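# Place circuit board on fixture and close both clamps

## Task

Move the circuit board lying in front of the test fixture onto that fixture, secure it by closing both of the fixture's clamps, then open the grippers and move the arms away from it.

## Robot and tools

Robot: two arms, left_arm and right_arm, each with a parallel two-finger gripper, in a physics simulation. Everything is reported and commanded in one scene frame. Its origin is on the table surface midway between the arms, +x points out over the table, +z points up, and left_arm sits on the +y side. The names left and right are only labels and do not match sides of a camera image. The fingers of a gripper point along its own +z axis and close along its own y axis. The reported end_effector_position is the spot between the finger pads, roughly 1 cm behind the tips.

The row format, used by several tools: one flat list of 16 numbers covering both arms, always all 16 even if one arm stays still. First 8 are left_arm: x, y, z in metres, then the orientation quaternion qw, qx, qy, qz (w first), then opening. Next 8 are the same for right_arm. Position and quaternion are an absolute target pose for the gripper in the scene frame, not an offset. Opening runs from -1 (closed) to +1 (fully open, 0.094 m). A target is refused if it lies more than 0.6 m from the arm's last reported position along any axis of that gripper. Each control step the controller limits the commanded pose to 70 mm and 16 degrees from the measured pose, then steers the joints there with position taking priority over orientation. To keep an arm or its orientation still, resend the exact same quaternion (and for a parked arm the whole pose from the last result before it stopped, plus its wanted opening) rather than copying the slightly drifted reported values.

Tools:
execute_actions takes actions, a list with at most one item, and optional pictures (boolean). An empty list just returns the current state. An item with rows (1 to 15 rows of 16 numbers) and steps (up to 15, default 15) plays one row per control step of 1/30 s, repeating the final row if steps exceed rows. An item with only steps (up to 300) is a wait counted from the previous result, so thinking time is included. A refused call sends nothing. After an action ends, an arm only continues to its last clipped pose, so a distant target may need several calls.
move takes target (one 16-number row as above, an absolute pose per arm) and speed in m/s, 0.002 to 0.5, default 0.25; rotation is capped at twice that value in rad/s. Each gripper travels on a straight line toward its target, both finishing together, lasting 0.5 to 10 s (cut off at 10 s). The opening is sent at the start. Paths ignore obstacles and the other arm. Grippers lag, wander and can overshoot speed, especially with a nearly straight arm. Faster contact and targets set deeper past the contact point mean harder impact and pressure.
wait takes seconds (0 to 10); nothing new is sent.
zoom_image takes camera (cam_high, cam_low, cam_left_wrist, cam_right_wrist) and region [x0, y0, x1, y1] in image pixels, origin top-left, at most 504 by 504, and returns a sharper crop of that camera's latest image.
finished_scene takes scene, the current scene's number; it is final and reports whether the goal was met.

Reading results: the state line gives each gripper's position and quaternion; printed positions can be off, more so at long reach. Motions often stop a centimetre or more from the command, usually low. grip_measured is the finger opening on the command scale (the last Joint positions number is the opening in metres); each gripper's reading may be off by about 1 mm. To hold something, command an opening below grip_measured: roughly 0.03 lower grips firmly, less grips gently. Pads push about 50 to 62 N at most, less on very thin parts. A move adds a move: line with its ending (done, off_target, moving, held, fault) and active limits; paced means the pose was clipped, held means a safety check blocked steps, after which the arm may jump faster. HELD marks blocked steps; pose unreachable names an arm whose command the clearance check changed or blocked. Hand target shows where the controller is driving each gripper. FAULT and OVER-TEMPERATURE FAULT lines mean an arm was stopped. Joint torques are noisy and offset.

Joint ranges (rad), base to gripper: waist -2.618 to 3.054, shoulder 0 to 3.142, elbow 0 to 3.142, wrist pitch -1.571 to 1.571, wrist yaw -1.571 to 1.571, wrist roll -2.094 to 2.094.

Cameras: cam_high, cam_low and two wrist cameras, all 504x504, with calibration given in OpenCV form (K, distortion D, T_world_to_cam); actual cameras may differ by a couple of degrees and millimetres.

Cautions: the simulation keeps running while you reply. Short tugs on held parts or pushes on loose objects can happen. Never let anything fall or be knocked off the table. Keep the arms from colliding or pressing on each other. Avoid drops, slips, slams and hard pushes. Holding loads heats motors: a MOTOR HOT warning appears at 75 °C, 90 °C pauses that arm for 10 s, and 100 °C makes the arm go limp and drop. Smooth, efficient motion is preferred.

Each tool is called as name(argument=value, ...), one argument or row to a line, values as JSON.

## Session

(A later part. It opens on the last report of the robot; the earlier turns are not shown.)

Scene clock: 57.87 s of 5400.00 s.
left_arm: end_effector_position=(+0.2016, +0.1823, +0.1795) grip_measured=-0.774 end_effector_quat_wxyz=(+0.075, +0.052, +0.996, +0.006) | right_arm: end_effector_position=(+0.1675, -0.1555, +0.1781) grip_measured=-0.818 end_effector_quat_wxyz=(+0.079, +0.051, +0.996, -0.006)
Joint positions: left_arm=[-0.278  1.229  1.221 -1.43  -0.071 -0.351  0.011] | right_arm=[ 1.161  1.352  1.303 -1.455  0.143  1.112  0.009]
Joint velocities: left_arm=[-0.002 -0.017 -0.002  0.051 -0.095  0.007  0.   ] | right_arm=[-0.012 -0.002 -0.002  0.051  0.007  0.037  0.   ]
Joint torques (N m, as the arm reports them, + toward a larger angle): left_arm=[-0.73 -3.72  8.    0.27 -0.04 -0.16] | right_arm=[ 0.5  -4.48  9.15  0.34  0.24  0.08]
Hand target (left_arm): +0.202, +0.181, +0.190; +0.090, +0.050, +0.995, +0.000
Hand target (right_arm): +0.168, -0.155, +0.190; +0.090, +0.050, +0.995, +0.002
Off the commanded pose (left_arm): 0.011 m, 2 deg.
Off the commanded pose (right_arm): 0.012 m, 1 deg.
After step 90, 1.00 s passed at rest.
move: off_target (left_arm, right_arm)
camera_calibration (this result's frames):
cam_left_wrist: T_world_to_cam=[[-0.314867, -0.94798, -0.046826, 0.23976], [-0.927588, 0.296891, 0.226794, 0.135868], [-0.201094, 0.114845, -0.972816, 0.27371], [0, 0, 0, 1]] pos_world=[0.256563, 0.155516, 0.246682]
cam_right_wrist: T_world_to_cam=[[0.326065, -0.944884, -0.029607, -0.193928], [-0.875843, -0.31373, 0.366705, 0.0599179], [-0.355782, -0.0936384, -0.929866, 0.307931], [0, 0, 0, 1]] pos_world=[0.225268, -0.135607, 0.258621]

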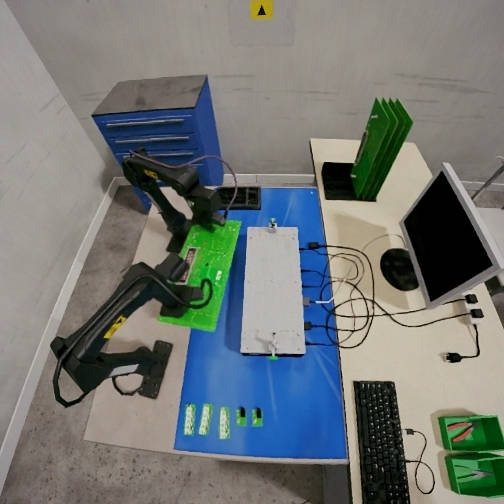

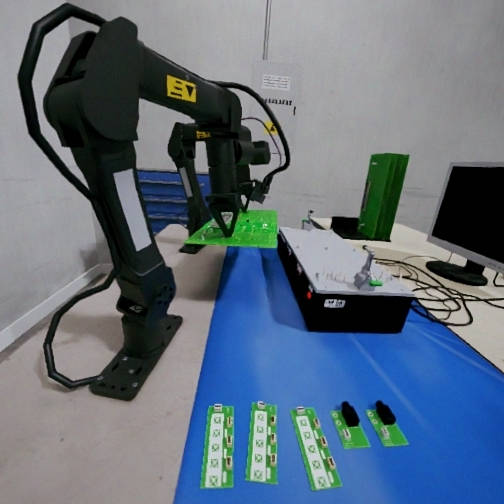

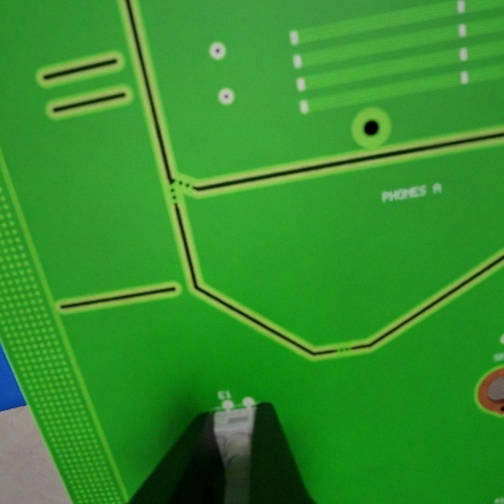

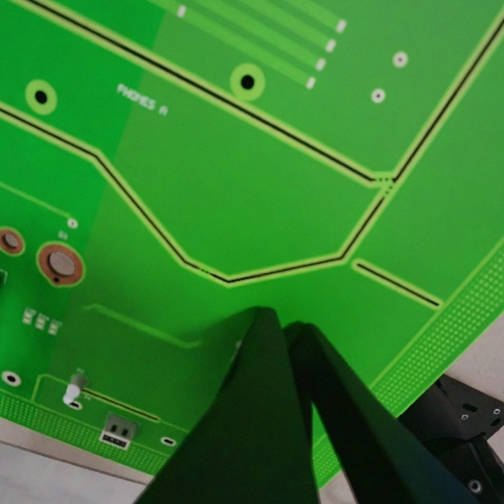

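move(
  target=[0.30,0.156,0.20,0.10,0.015,0.995,0,-0.85,0.29,-0.186,0.20,0.10,0.015,0.995,0,-0.87],
  speed=0.1,
)

move(
  target=[0.44,0.156,0.20,0.11,0.015,0.994,0,-0.85,0.43,-0.186,0.20,0.11,0.015,0.994,0,-0.87],
  speed=0.1,
)

Scene clock: 73.57 s of 5400.00 s.
left_arm: end_effector_position=(+0.2832, +0.1560, +0.1948) grip_measured=-0.780 end_effector_quat_wxyz=(+0.072, +0.023, +0.997, -0.004) | right_arm: end_effector_position=(+0.2798, -0.1884, +0.1887) grip_measured=-0.820 end_effector_quat_wxyz=(+0.076, +0.021, +0.997, -0.003)
Joint positions: left_arm=[-0.22   1.557  1.549 -1.426 -0.046 -0.352  0.01 ] | right_arm=[ 0.724  1.551  1.518 -1.415  0.09   0.615  0.008]
Joint velocities: left_arm=[ 0.002  0.007 -0.002  0.022 -0.007 -0.037 -0.   ] | right_arm=[-0.007 -0.007 -0.007 -0.007  0.081 -0.066 -0.001]
Joint torques (N m, as the arm reports them, + toward a larger angle): left_arm=[ 0.91 -4.28  8.32  0.7  -0.36 -0.1 ] | right_arm=[-0.61 -5.47  9.37  0.64  0.26 -0.2 ]
Hand target (left_arm): +0.300, +0.158, +0.201; +0.100, +0.015, +0.995, +0.001
Hand target (right_arm): +0.289, -0.189, +0.199; +0.097, +0.016, +0.995, -0.001
Off the commanded pose (left_arm): 0.018 m, 3 deg.
Off the commanded pose (right_arm): 0.015 m, 3 deg.
After step 90, 11.00 s passed at rest.
move: off_target (left_arm, right_arm)
camera_calibration (this result's frames):
cam_left_wrist: T_world_to_cam=[[-0.261828, -0.964883, -0.0211249, 0.223905], [-0.941295, 0.250471, 0.226336, 0.227167], [-0.213097, 0.0791459, -0.97382, 0.31723], [0, 0, 0, 1]] pos_world=[0.340056, 0.134036, 0.262239]
cam_right_wrist: T_world_to_cam=[[0.381208, -0.923915, -0.032589, -0.272203], [-0.853915, -0.365396, 0.37056, 0.127493], [-0.354274, -0.113432, -0.928237, 0.350216], [0, 0, 0, 1]] pos_world=[0.336706, -0.165181, 0.268969]

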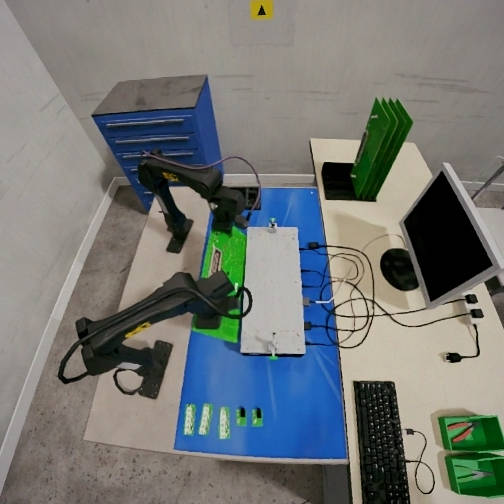

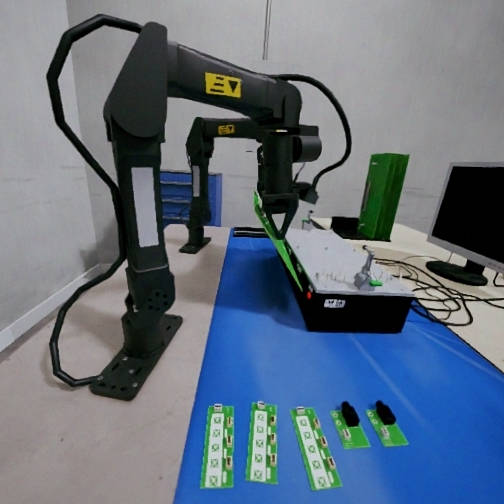

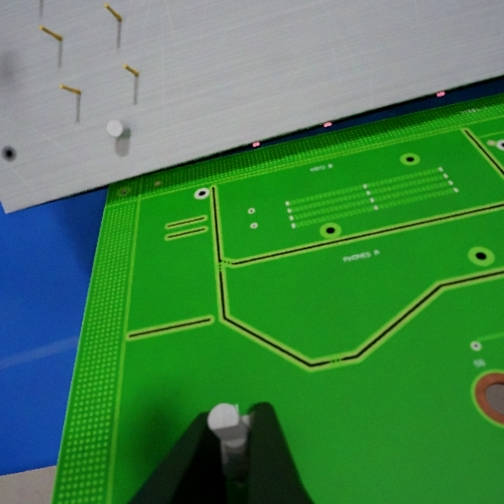

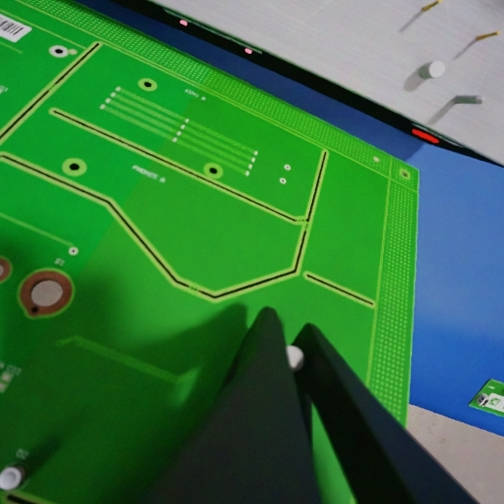

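Scene clock: 75.70 s of 5400.00 s.
left_arm: end_effector_position=(+0.4393, +0.1551, +0.2034) grip_measured=-0.848 end_effector_quat_wxyz=(+0.117, +0.014, +0.993, -0.006) | right_arm: end_effector_position=(+0.4253, -0.1846, +0.1937) grip_measured=-0.868 end_effector_quat_wxyz=(+0.102, +0.015, +0.995, +0.004)
Joint positions: left_arm=[-0.084  2.117  2.289 -1.512 -0.047 -0.234  0.007] | right_arm=[ 0.535  2.045  2.143 -1.477  0.072  0.413  0.006]
Joint velocities: left_arm=[-0.007 -0.002  0.022 -0.007 -0.037  0.007  0.   ] | right_arm=[-0.017  0.002 -0.002 -0.037  0.007 -0.007 -0.001]
Joint torques (N m, as the arm reports them, + toward a larger angle): left_arm=[ 0.38 -8.4   7.63  0.45 -0.07  0.04] | right_arm=[-0.52 -9.16  8.82  0.66  0.15 -0.02]
Hand target (left_arm): +0.440, +0.159, +0.200; +0.110, +0.015, +0.994, +0.001
Hand target (right_arm): +0.430, -0.188, +0.199; +0.109, +0.016, +0.994, +0.001
Off the commanded pose (left_arm): 0.004 m, 1 deg.
Off the commanded pose (right_arm): 0.008 m, 1 deg.
move: done
camera_calibration (this result's frames):
cam_left_wrist: T_world_to_cam=[[-0.240476, -0.969959, -0.0367438, 0.25861], [-0.962437, 0.233354, 0.138782, 0.402117], [-0.126039, 0.0687375, -0.989641, 0.325472], [0, 0, 0, 1]] pos_world=[0.490224, 0.134633, 0.275796]
cam_right_wrist: T_world_to_cam=[[0.394698, -0.918519, -0.0231586, -0.330608], [-0.867061, -0.380689, 0.321374, 0.263548], [-0.304004, -0.106766, -0.946669, 0.390221], [0, 0, 0, 1]] pos_world=[0.477631, -0.161678, 0.277056]

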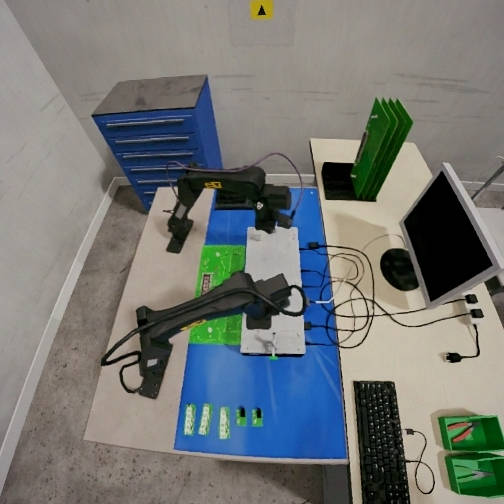

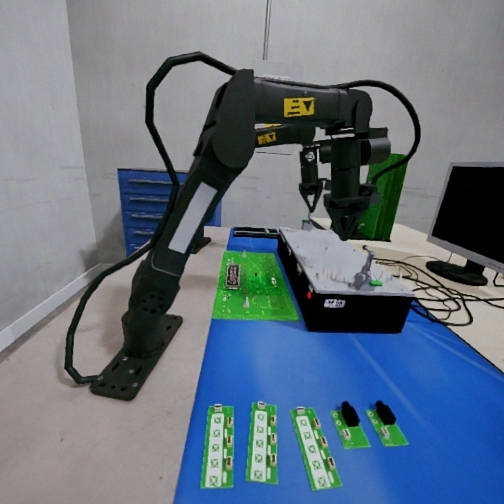

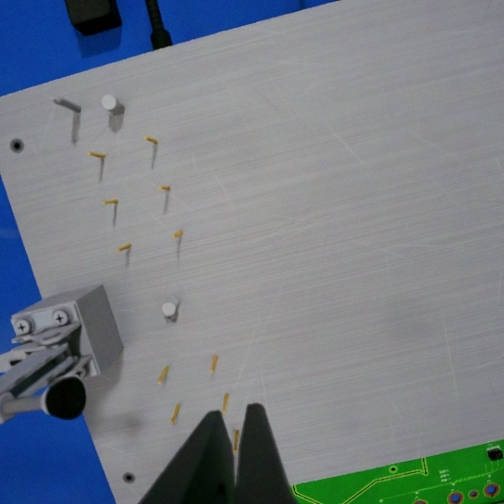

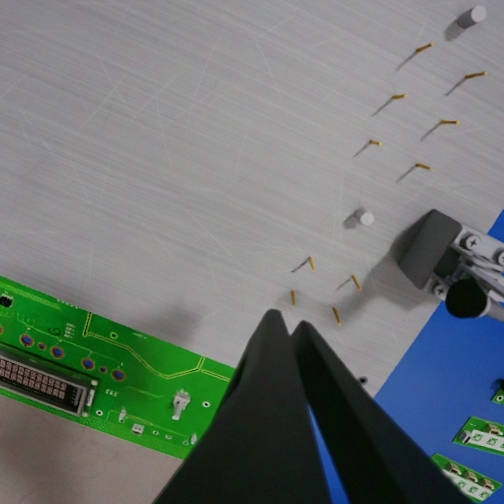

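move(
  target=[0.24,0.16,0.21,0.08,0,0.997,0,-0.4,0.23,-0.185,0.21,0.08,0,0.997,0,-0.4],
)

move(
  target=[0.235,0.16,0.13,0.05,0,0.998,0,-0.4,0.225,-0.185,0.13,0.05,0,0.998,0,-0.4],
)

Scene clock: 89.30 s of 5400.00 s.
left_arm: end_effector_position=(+0.2458, +0.1531, +0.2112) grip_measured=-0.402 end_effector_quat_wxyz=(+0.083, +0.002, +0.996, -0.008) | right_arm: end_effector_position=(+0.2365, -0.1758, +0.2150) grip_measured=-0.402 end_effector_quat_wxyz=(+0.086, -0.002, +0.996, +0.011)
Joint positions: left_arm=[-0.298  1.432  1.499 -1.482 -0.063 -0.471  0.028] | right_arm=[ 0.856  1.447  1.527 -1.505  0.094  0.699  0.028]
Joint velocities: left_arm=[-0.002  0.002 -0.012 -0.022 -0.066  0.007 -0.001] | right_arm=[ 0.007 -0.002  0.012  0.022  0.022  0.037 -0.   ]
Joint torques (N m, as the arm reports them, + toward a larger angle): left_arm=[-0.72 -5.41  5.03  0.39 -0.09 -0.17] | right_arm=[ 0.36 -5.9   4.45  0.62  0.24  0.1 ]
Hand target (left_arm): +0.240, +0.156, +0.210; +0.080, +0.000, +0.997, -0.001
Hand target (right_arm): +0.231, -0.182, +0.212; +0.083, -0.001, +0.997, +0.000
Off the commanded pose (left_arm): 0.009 m, 1 deg.
Off the commanded pose (right_arm): 0.012 m, 1 deg.
After step 90, 9.20 s passed at rest.
move: off_target (right_arm)
camera_calibration (this result's frames):
cam_left_wrist: T_world_to_cam=[[-0.220721, -0.975201, -0.0162843, 0.202027], [-0.955815, 0.21295, 0.202658, 0.203278], [-0.194165, 0.0602957, -0.979114, 0.324792], [0, 0, 0, 1]] pos_world=[0.301951, 0.134146, 0.280102]
cam_right_wrist: T_world_to_cam=[[0.426796, -0.903145, -0.0466332, -0.247389], [-0.841811, -0.415596, 0.344433, 0.0793212], [-0.330453, -0.107746, -0.937652, 0.358045], [0, 0, 0, 1]] pos_world=[0.290675, -0.151885, 0.296864]

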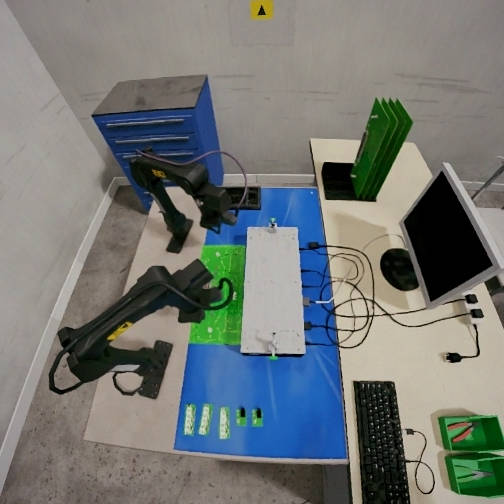

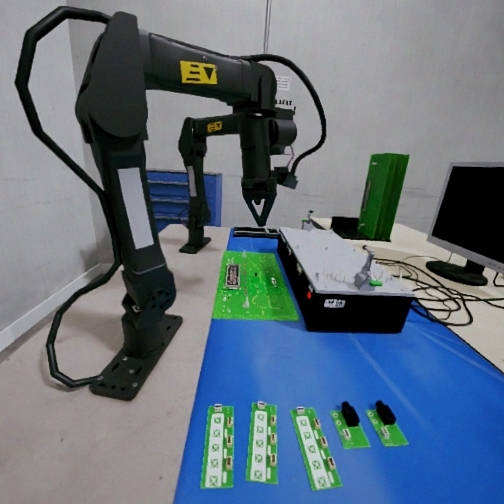

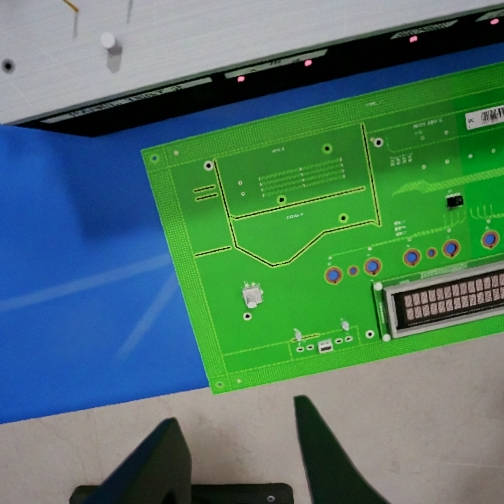

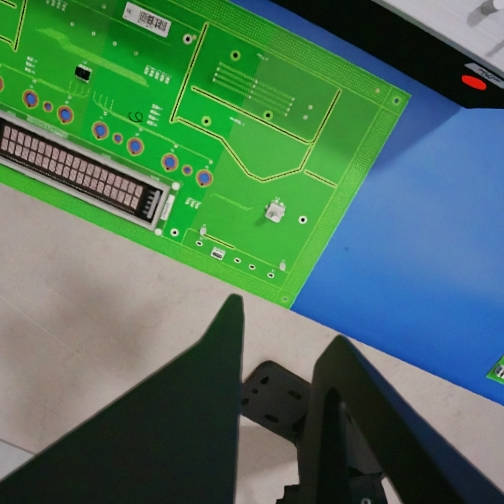

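Scene clock: 90.37 s of 5400.00 s.
left_arm: end_effector_position=(+0.2347, +0.1591, +0.1256) grip_measured=-0.402 end_effector_quat_wxyz=(+0.039, +0.000, +0.999, +0.008) | right_arm: end_effector_position=(+0.2253, -0.1835, +0.1290) grip_measured=-0.402 end_effector_quat_wxyz=(+0.047, -0.002, +0.999, -0.009)
Joint positions: left_arm=[-0.287  1.428  1.162 -1.243 -0.05  -0.468  0.028] | right_arm=[ 0.848  1.427  1.174 -1.257  0.074  0.697  0.028]
Joint velocities: left_arm=[-0.002 -0.007  0.007 -0.007  0.037 -0.066 -0.   ] | right_arm=[-0.002  0.002 -0.007  0.007 -0.022 -0.051 -0.   ]
Joint torques (N m, as the arm reports them, + toward a larger angle): left_arm=[ 0.78 -6.48  5.72  0.3   0.02  0.04] | right_arm=[-0.72 -6.51  5.2   0.71 -0.04 -0.05]
Hand target (left_arm): +0.234, +0.160, +0.130; +0.050, +0.000, +0.999, -0.000
Hand target (right_arm): +0.224, -0.186, +0.130; +0.050, -0.000, +0.999, -0.001
Off the commanded pose (left_arm): 0.005 m, 2 deg.
Off the commanded pose (right_arm): 0.002 m, 1 deg.
move: done
camera_calibration (this result's frames):
cam_left_wrist: T_world_to_cam=[[-0.216641, -0.975865, -0.0274792, 0.20459], [-0.934751, 0.199229, 0.294191, 0.194487], [-0.281616, 0.0894199, -0.955352, 0.251297], [0, 0, 0, 1]] pos_world=[0.296888, 0.138434, 0.188483]
cam_right_wrist: T_world_to_cam=[[0.419971, -0.906531, -0.0427178, -0.253108], [-0.81334, -0.396846, 0.425431, 0.0828467], [-0.402619, -0.143925, -0.903982, 0.278157], [0, 0, 0, 1]] pos_world=[0.285672, -0.156539, 0.205391]

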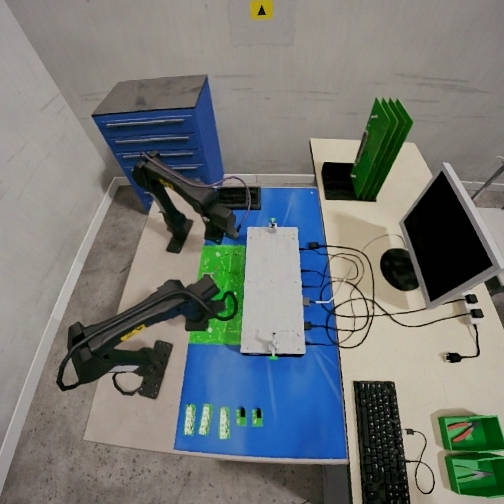

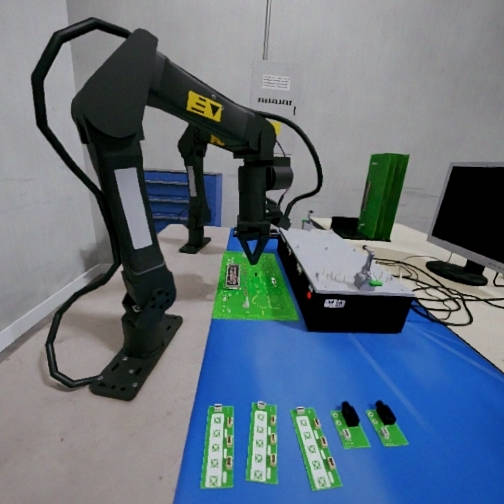

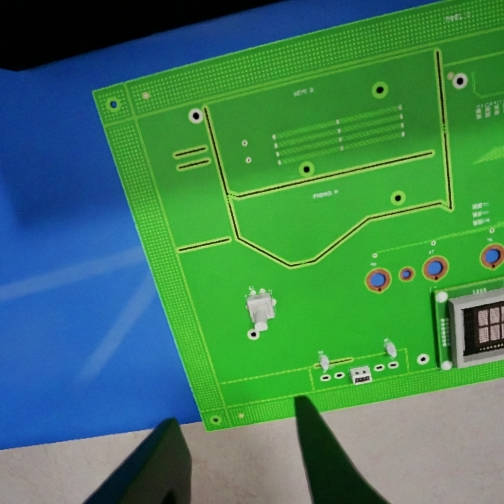

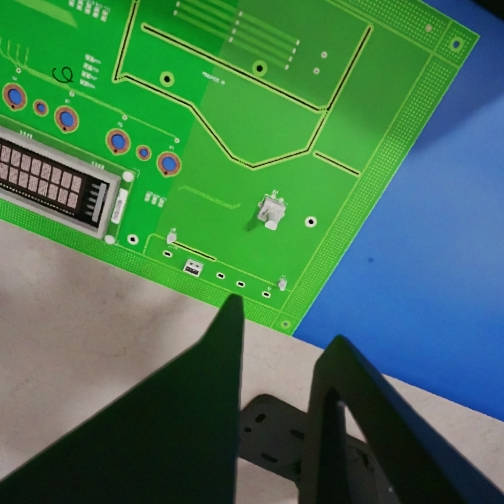

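move(
  target=[0.209,0.157,0.06,0.04,-0.022,0.998,0,-0.4,0.223,-0.185,0.06,0.04,-0.022,0.998,0,-0.4],
  speed=0.12,
)

move(
  target=[0.207,0.157,0.008,0.04,-0.022,0.998,0,-0.4,0.221,-0.185,0.008,0.04,-0.022,0.998,0,-0.4],
  speed=0.06,
)

Scene clock: 100.93 s of 5400.00 s.
left_arm: end_effector_position=(+0.2100, +0.1587, +0.0574) grip_measured=-0.402 end_effector_quat_wxyz=(+0.031, -0.021, +0.999, +0.008) | right_arm: end_effector_position=(+0.2249, -0.1822, +0.0674) grip_measured=-0.402 end_effector_quat_wxyz=(+0.051, -0.023, +0.998, +0.003)
Joint positions: left_arm=[-0.334  1.4    0.865 -0.991 -0.045 -0.558  0.028] | right_arm=[ 0.842  1.441  0.937 -0.984  0.058  0.648  0.028]
Joint velocities: left_arm=[-0.022 -0.002  0.002 -0.007 -0.051 -0.081  0.001] | right_arm=[ 0.007  0.002 -0.012  0.037 -0.022 -0.037 -0.   ]
Joint torques (N m, as the arm reports them, + toward a larger angle): left_arm=[-0.78 -6.09  5.35  0.32  0.04 -0.13] | right_arm=[-0.73 -3.74  5.04  0.76 -0.06 -0.06]
Hand target (left_arm): +0.209, +0.157, +0.060; +0.040, -0.022, +0.999, -0.000
Hand target (right_arm): +0.222, -0.186, +0.060; +0.040, -0.022, +0.999, -0.000
Off the commanded pose (left_arm): 0.003 m, 1 deg.
Off the commanded pose (right_arm): 0.008 m, 1 deg.
After step 90, 6.33 s passed at rest.
move: done
camera_calibration (this result's frames):
cam_left_wrist: T_world_to_cam=[[-0.17524, -0.984286, -0.0217473, 0.18936], [-0.937805, 0.16016, 0.30801, 0.197559], [-0.299687, 0.0743704, -0.951135, 0.185206], [0, 0, 0, 1]] pos_world=[0.273959, 0.14097, 0.119424]
cam_right_wrist: T_world_to_cam=[[0.459136, -0.886363, -0.0596217, -0.258408], [-0.798262, -0.441089, 0.410144, 0.098797], [-0.389835, -0.140718, -0.91007, 0.220653], [0, 0, 0, 1]] pos_world=[0.283529, -0.154415, 0.144882]

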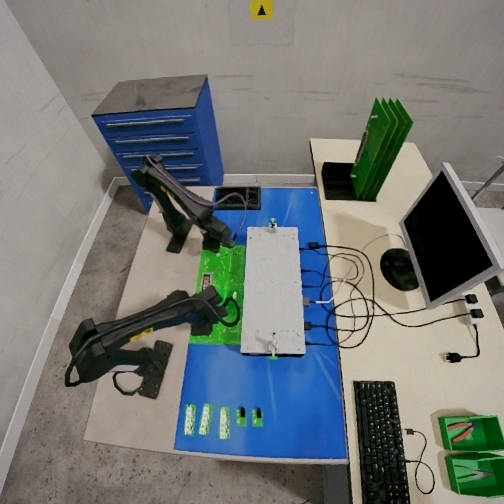

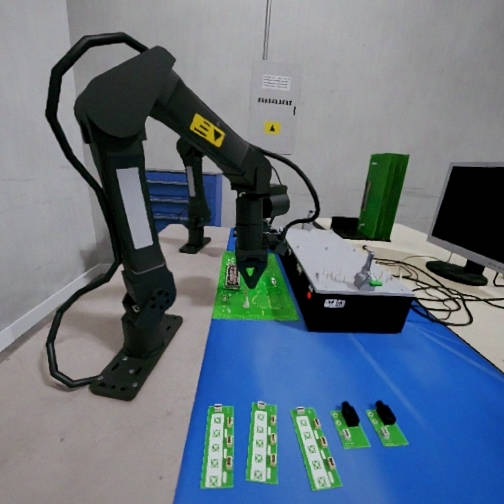

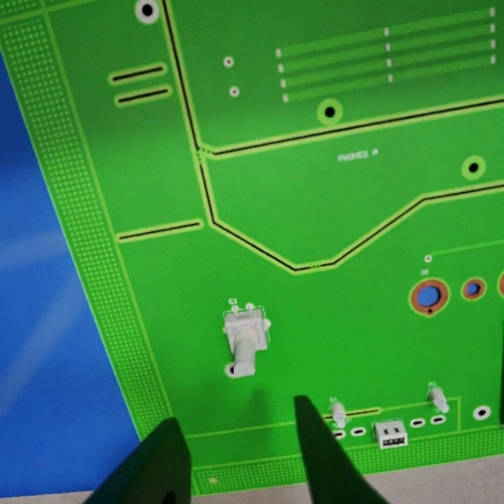

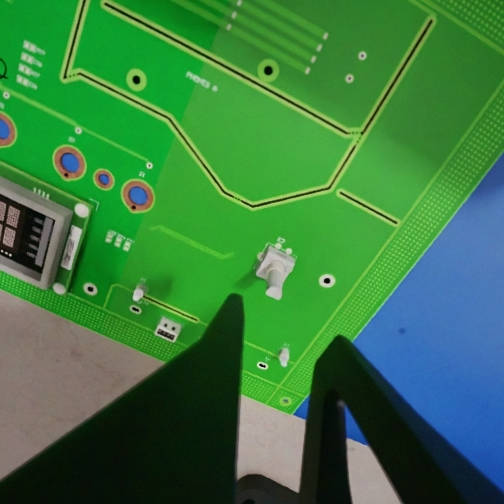

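Scene clock: 102.43 s of 5400.00 s.
left_arm: end_effector_position=(+0.2117, +0.1568, +0.0156) grip_measured=-0.402 end_effector_quat_wxyz=(+0.051, -0.022, +0.998, -0.005) | right_arm: end_effector_position=(+0.2255, -0.1818, +0.0158) grip_measured=-0.402 end_effector_quat_wxyz=(+0.052, -0.023, +0.998, +0.004)
Joint positions: left_arm=[-0.337  1.434  0.709 -0.754 -0.045 -0.562  0.028] | right_arm=[ 0.842  1.522  0.79  -0.752  0.058  0.648  0.028]
Joint velocities: left_arm=[-0.012 -0.002  0.002 -0.022 -0.022  0.022  0.   ] | right_arm=[-0.007 -0.012  0.002 -0.022 -0.007 -0.007  0.   ]
Joint torques (N m, as the arm reports them, + toward a larger angle): left_arm=[-0.64 -2.6   4.93  0.34  0.04 -0.13] | right_arm=[-0.37 -4.01  4.48  0.73 -0.05 -0.01]
Hand target (left_arm): +0.206, +0.158, +0.009; +0.040, -0.022, +0.999, +0.000
Hand target (right_arm): +0.220, -0.186, +0.008; +0.040, -0.022, +0.999, -0.000
Off the commanded pose (left_arm): 0.009 m, 1 deg.
Off the commanded pose (right_arm): 0.010 m, 1 deg.
move: done
camera_calibration (this result's frames):
cam_left_wrist: T_world_to_cam=[[-0.173939, -0.984742, -0.00539186, 0.186433], [-0.949804, 0.166317, 0.264974, 0.214624], [-0.260034, 0.0512105, -0.964241, 0.141502], [0, 0, 0, 1]] pos_world=[0.273074, 0.140646, 0.080578]
cam_right_wrist: T_world_to_cam=[[0.459241, -0.886275, -0.0601151, -0.261331], [-0.798981, -0.441689, 0.408093, 0.120721], [-0.388235, -0.139382, -0.910959, 0.173818], [0, 0, 0, 1]] pos_world=[0.28395, -0.154063, 0.0933655]

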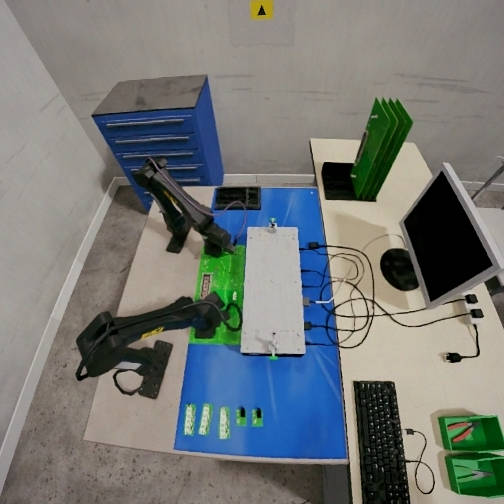

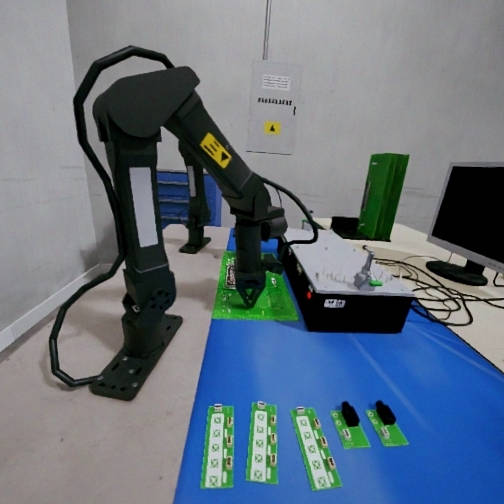

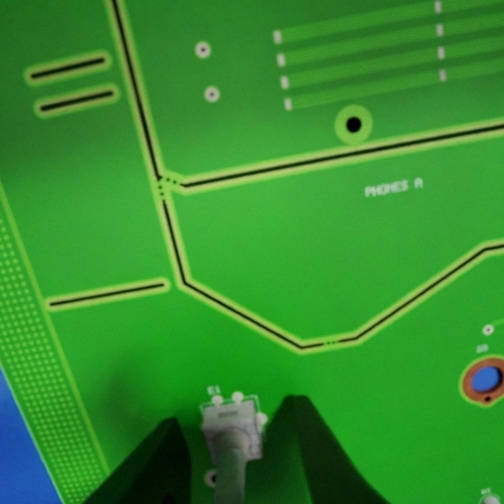

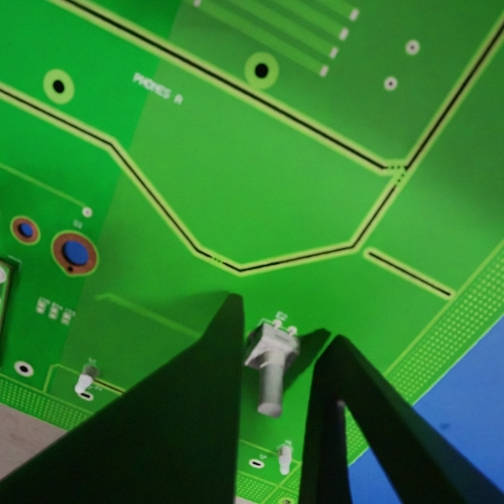

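execute_actions(
  actions=[],
)

move(
  target=[0.205,0.157,0.008,0.04,-0.022,0.998,0,-0.9,0.219,-0.185,0.008,0.04,-0.022,0.998,0,-0.92],
  speed=0.05,
)

move(
  target=[0.215,0.157,0.22,0.13,-0.022,0.991,0,-0.9,0.229,-0.185,0.22,0.13,-0.022,0.991,0,-0.92],
  speed=0.1,
)

Scene clock: 123.70 s of 5400.00 s.
left_arm: end_effector_position=(+0.2120, +0.1567, +0.0156) grip_measured=-0.402 end_effector_quat_wxyz=(+0.052, -0.022, +0.998, -0.005) | right_arm: end_effector_position=(+0.2257, -0.1815, +0.0158) grip_measured=-0.402 end_effector_quat_wxyz=(+0.052, -0.023, +0.998, +0.004)
Joint positions: left_arm=[-0.337  1.434  0.709 -0.753 -0.045 -0.562  0.028] | right_arm=[ 0.842  1.522  0.79  -0.751  0.058  0.648  0.028]
Joint velocities: left_arm=[-0.017 -0.022 -0.002 -0.037 -0.022 -0.037 -0.   ] | right_arm=[-0.017 -0.007  0.002 -0.037  0.051 -0.051  0.   ]
Joint torques (N m, as the arm reports them, + toward a larger angle): left_arm=[-0.74 -2.61  4.81  0.3   0.05 -0.07] | right_arm=[-0.38 -4.01  4.49  0.68 -0.05  0.  ]
Hand target (left_arm): +0.206, +0.158, +0.009; +0.040, -0.022, +0.999, +0.000
Hand target (right_arm): +0.220, -0.186, +0.008; +0.040, -0.022, +0.999, -0.000
Off the commanded pose (left_arm): 0.009 m, 1 deg.
Off the commanded pose (right_arm): 0.010 m, 1 deg.
Steps of this call (steps 1 to 90: nothing new was sent; then 18.27 s passed at rest). Readings (end_effector_position):
1: left_arm (+0.2118, +0.1568, +0.0156) | right_arm (+0.2255, -0.1817, +0.0158)
2: left_arm (+0.2119, +0.1567, +0.0156) | right_arm (+0.2256, -0.1817, +0.0158)
4: left_arm (+0.2120, +0.1567, +0.0156) | right_arm (+0.2257, -0.1816, +0.0158)
8: left_arm (+0.2120, +0.1567, +0.0156) | right_arm (+0.2257, -0.1816, +0.0158)
90: the state above
camera_calibration (this result's frames):
cam_left_wrist: T_world_to_cam=[[-0.173932, -0.984746, -0.00487578, 0.186296], [-0.950154, 0.166517, 0.263589, 0.215021], [-0.258757, 0.0504795, -0.964623, 0.141481], [0, 0, 0, 1]] pos_world=[0.273315, 0.140508, 0.0807065]
cam_right_wrist: T_world_to_cam=[[0.459312, -0.886216, -0.0604439, -0.261248], [-0.799458, -0.442087, 0.406725, 0.121103], [-0.387168, -0.138491, -0.911549, 0.173924], [0, 0, 0, 1]] pos_world=[0.284149, -0.153897, 0.0934935]

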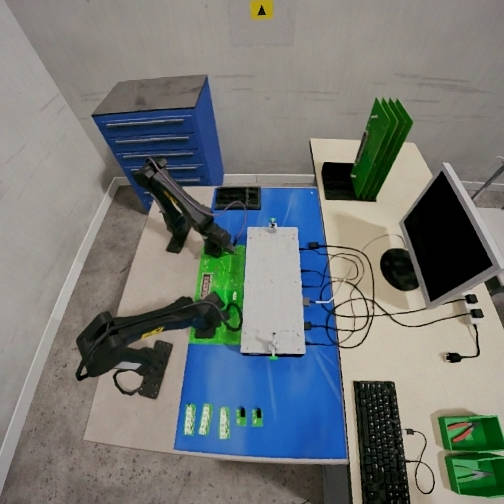

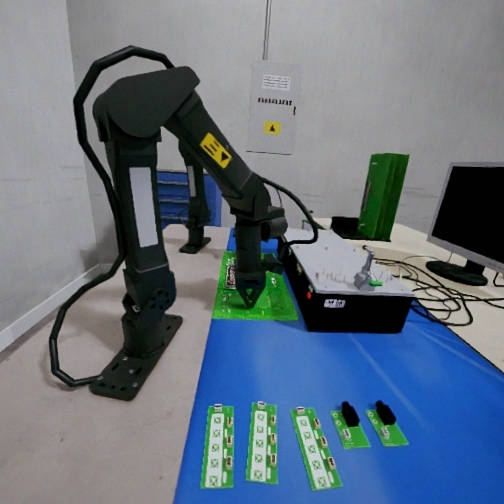

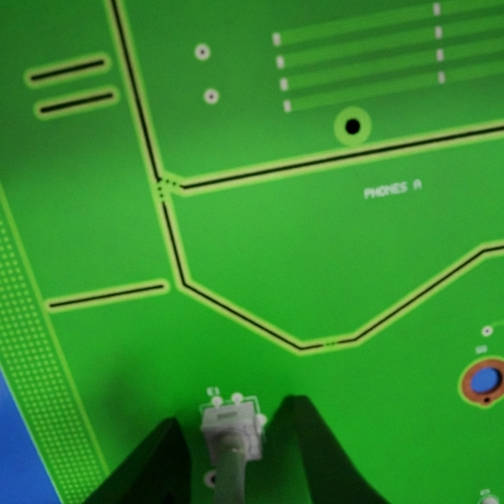

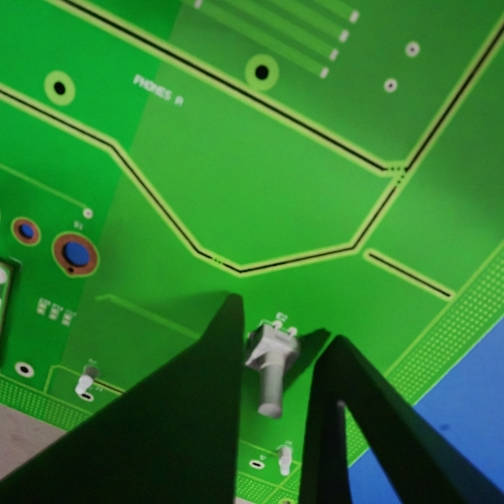

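Scene clock: 124.40 s of 5400.00 s.
left_arm: end_effector_position=(+0.2115, +0.1585, +0.0153) grip_measured=-0.781 end_effector_quat_wxyz=(+0.052, -0.022, +0.998, +0.000) | right_arm: end_effector_position=(+0.2260, -0.1836, +0.0158) grip_measured=-0.816 end_effector_quat_wxyz=(+0.053, -0.021, +0.998, -0.000)
Joint positions: left_arm=[-0.339  1.434  0.708 -0.757 -0.054 -0.564  0.01 ] | right_arm=[ 0.84   1.522  0.79  -0.755  0.066  0.648  0.009]
Joint velocities: left_arm=[-0.012 -0.002  0.017  0.022 -0.007 -0.007  0.   ] | right_arm=[ 0.002 -0.012  0.002 -0.022 -0.066 -0.037 -0.001]
Joint torques (N m, as the arm reports them, + toward a larger angle): left_arm=[-1.   -3.14  4.48  0.39  0.1  -0.15] | right_arm=[ 0.05 -4.23  4.26  0.72 -0.12  0.04]
Hand target (left_arm): +0.205, +0.157, +0.008; +0.040, -0.022, +0.999, -0.000
Hand target (right_arm): +0.219, -0.185, +0.008; +0.040, -0.022, +0.999, -0.000
Off the commanded pose (left_arm): 0.010 m, 1 deg.
Off the commanded pose (right_arm): 0.011 m, 1 deg.
move: off_target (right_arm)
camera_calibration (this result's frames):
cam_left_wrist: T_world_to_cam=[[-0.172709, -0.984852, -0.0154257, 0.187973], [-0.950381, 0.162509, 0.265267, 0.214884], [-0.258742, 0.0604742, -0.964052, 0.139356], [0, 0, 0, 1]] pos_world=[0.272744, 0.141777, 0.0802442]
cam_right_wrist: T_world_to_cam=[[0.457123, -0.887877, -0.0520816, -0.263134], [-0.801131, -0.436481, 0.40948, 0.121735], [-0.386301, -0.145459, -0.910831, 0.172227], [0, 0, 0, 1]] pos_world=[0.284342, -0.155444, 0.0933172]

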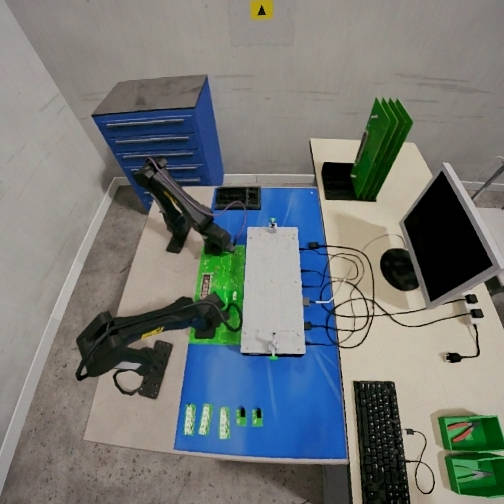

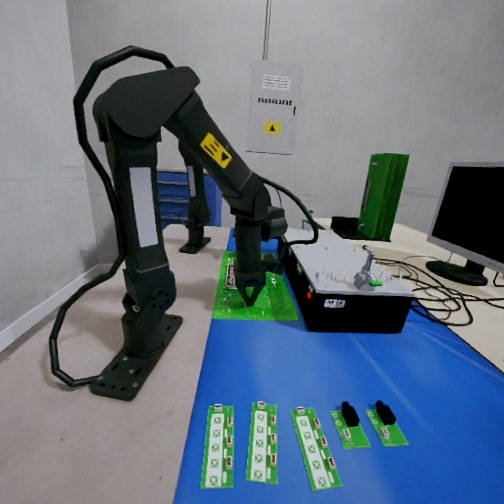

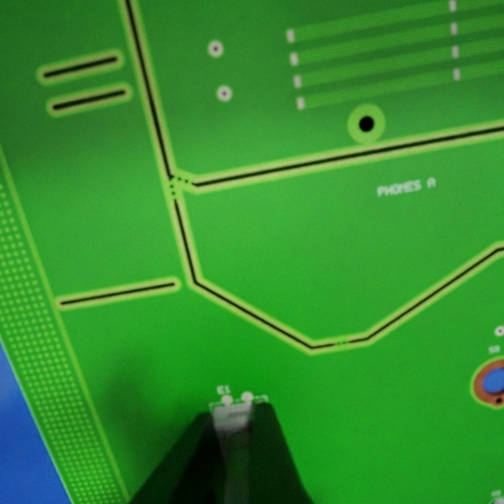

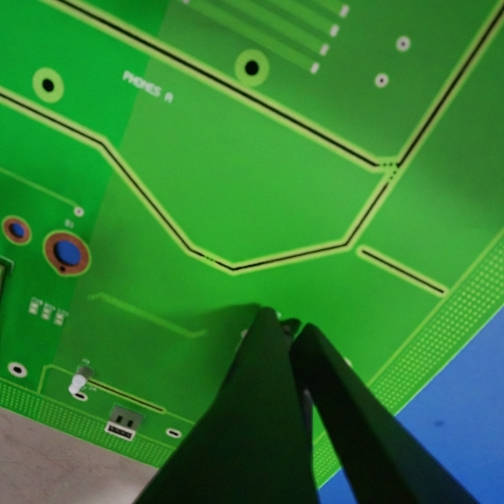

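Scene clock: 126.83 s of 5400.00 s.
left_arm: end_effector_position=(+0.2157, +0.1567, +0.2123) grip_measured=-0.781 end_effector_quat_wxyz=(+0.120, -0.020, +0.993, +0.004) | right_arm: end_effector_position=(+0.2297, -0.1845, +0.2090) grip_measured=-0.816 end_effector_quat_wxyz=(+0.118, -0.020, +0.993, -0.002)
Joint positions: left_arm=[-0.404  1.287  1.379 -1.467 -0.142 -0.613  0.01 ] | right_arm=[ 0.893  1.369  1.428 -1.454  0.159  0.694  0.009]
Joint velocities: left_arm=[ 0.012  0.007 -0.002  0.007  0.066 -0.022  0.   ] | right_arm=[ 0.007 -0.007 -0.002  0.007 -0.022 -0.022  0.001]
Joint torques (N m, as the arm reports them, + toward a larger angle): left_arm=[-0.32 -3.33  7.96  0.46 -0.18 -0.11] | right_arm=[ 0.66 -4.02  9.13  0.58  0.24  0.06]
Hand target (left_arm): +0.217, +0.156, +0.220; +0.130, -0.023, +0.991, +0.001
Hand target (right_arm): +0.231, -0.183, +0.220; +0.131, -0.021, +0.991, +0.002
Off the commanded pose (left_arm): 0.008 m, 1 deg.
Off the commanded pose (right_arm): 0.011 m, 1 deg.
move: off_target (right_arm)
camera_calibration (this result's frames):
cam_left_wrist: T_world_to_cam=[[-0.172001, -0.983897, -0.048595, 0.196666], [-0.977217, 0.164191, 0.134494, 0.200266], [-0.12435, 0.0706211, -0.989722, 0.305344], [0, 0, 0, 1]] pos_world=[0.267499, 0.139054, 0.284828]
cam_right_wrist: T_world_to_cam=[[0.456671, -0.889601, 0.0078235, -0.2683], [-0.849077, -0.43321, 0.30232, 0.079236], [-0.265555, -0.144704, -0.953174, 0.330777], [0, 0, 0, 1]] pos_world=[0.277642, -0.156489, 0.293433]

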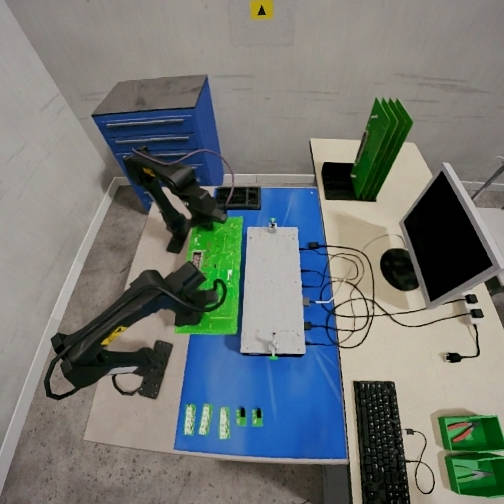

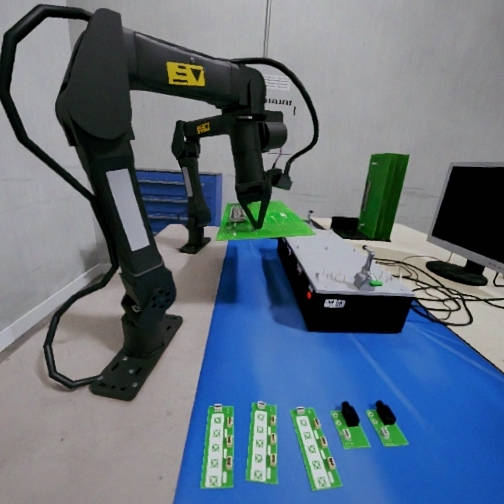

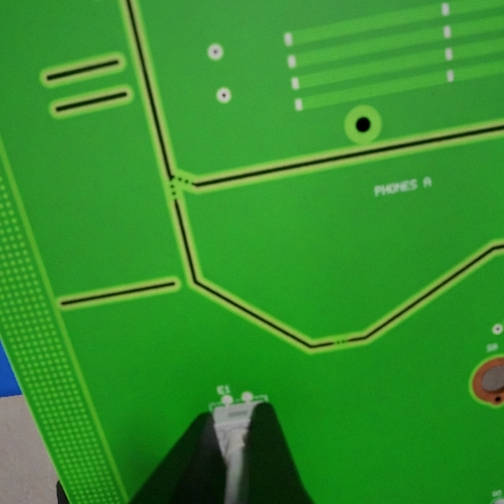

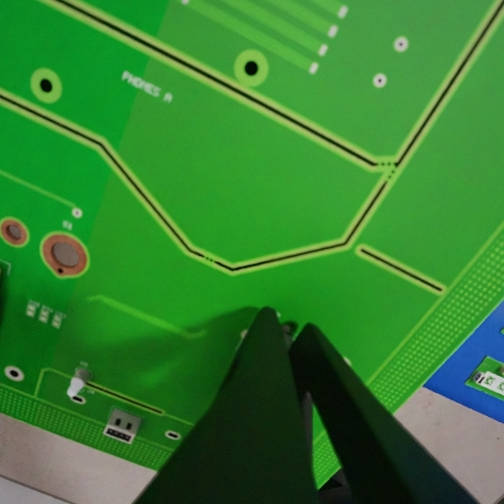

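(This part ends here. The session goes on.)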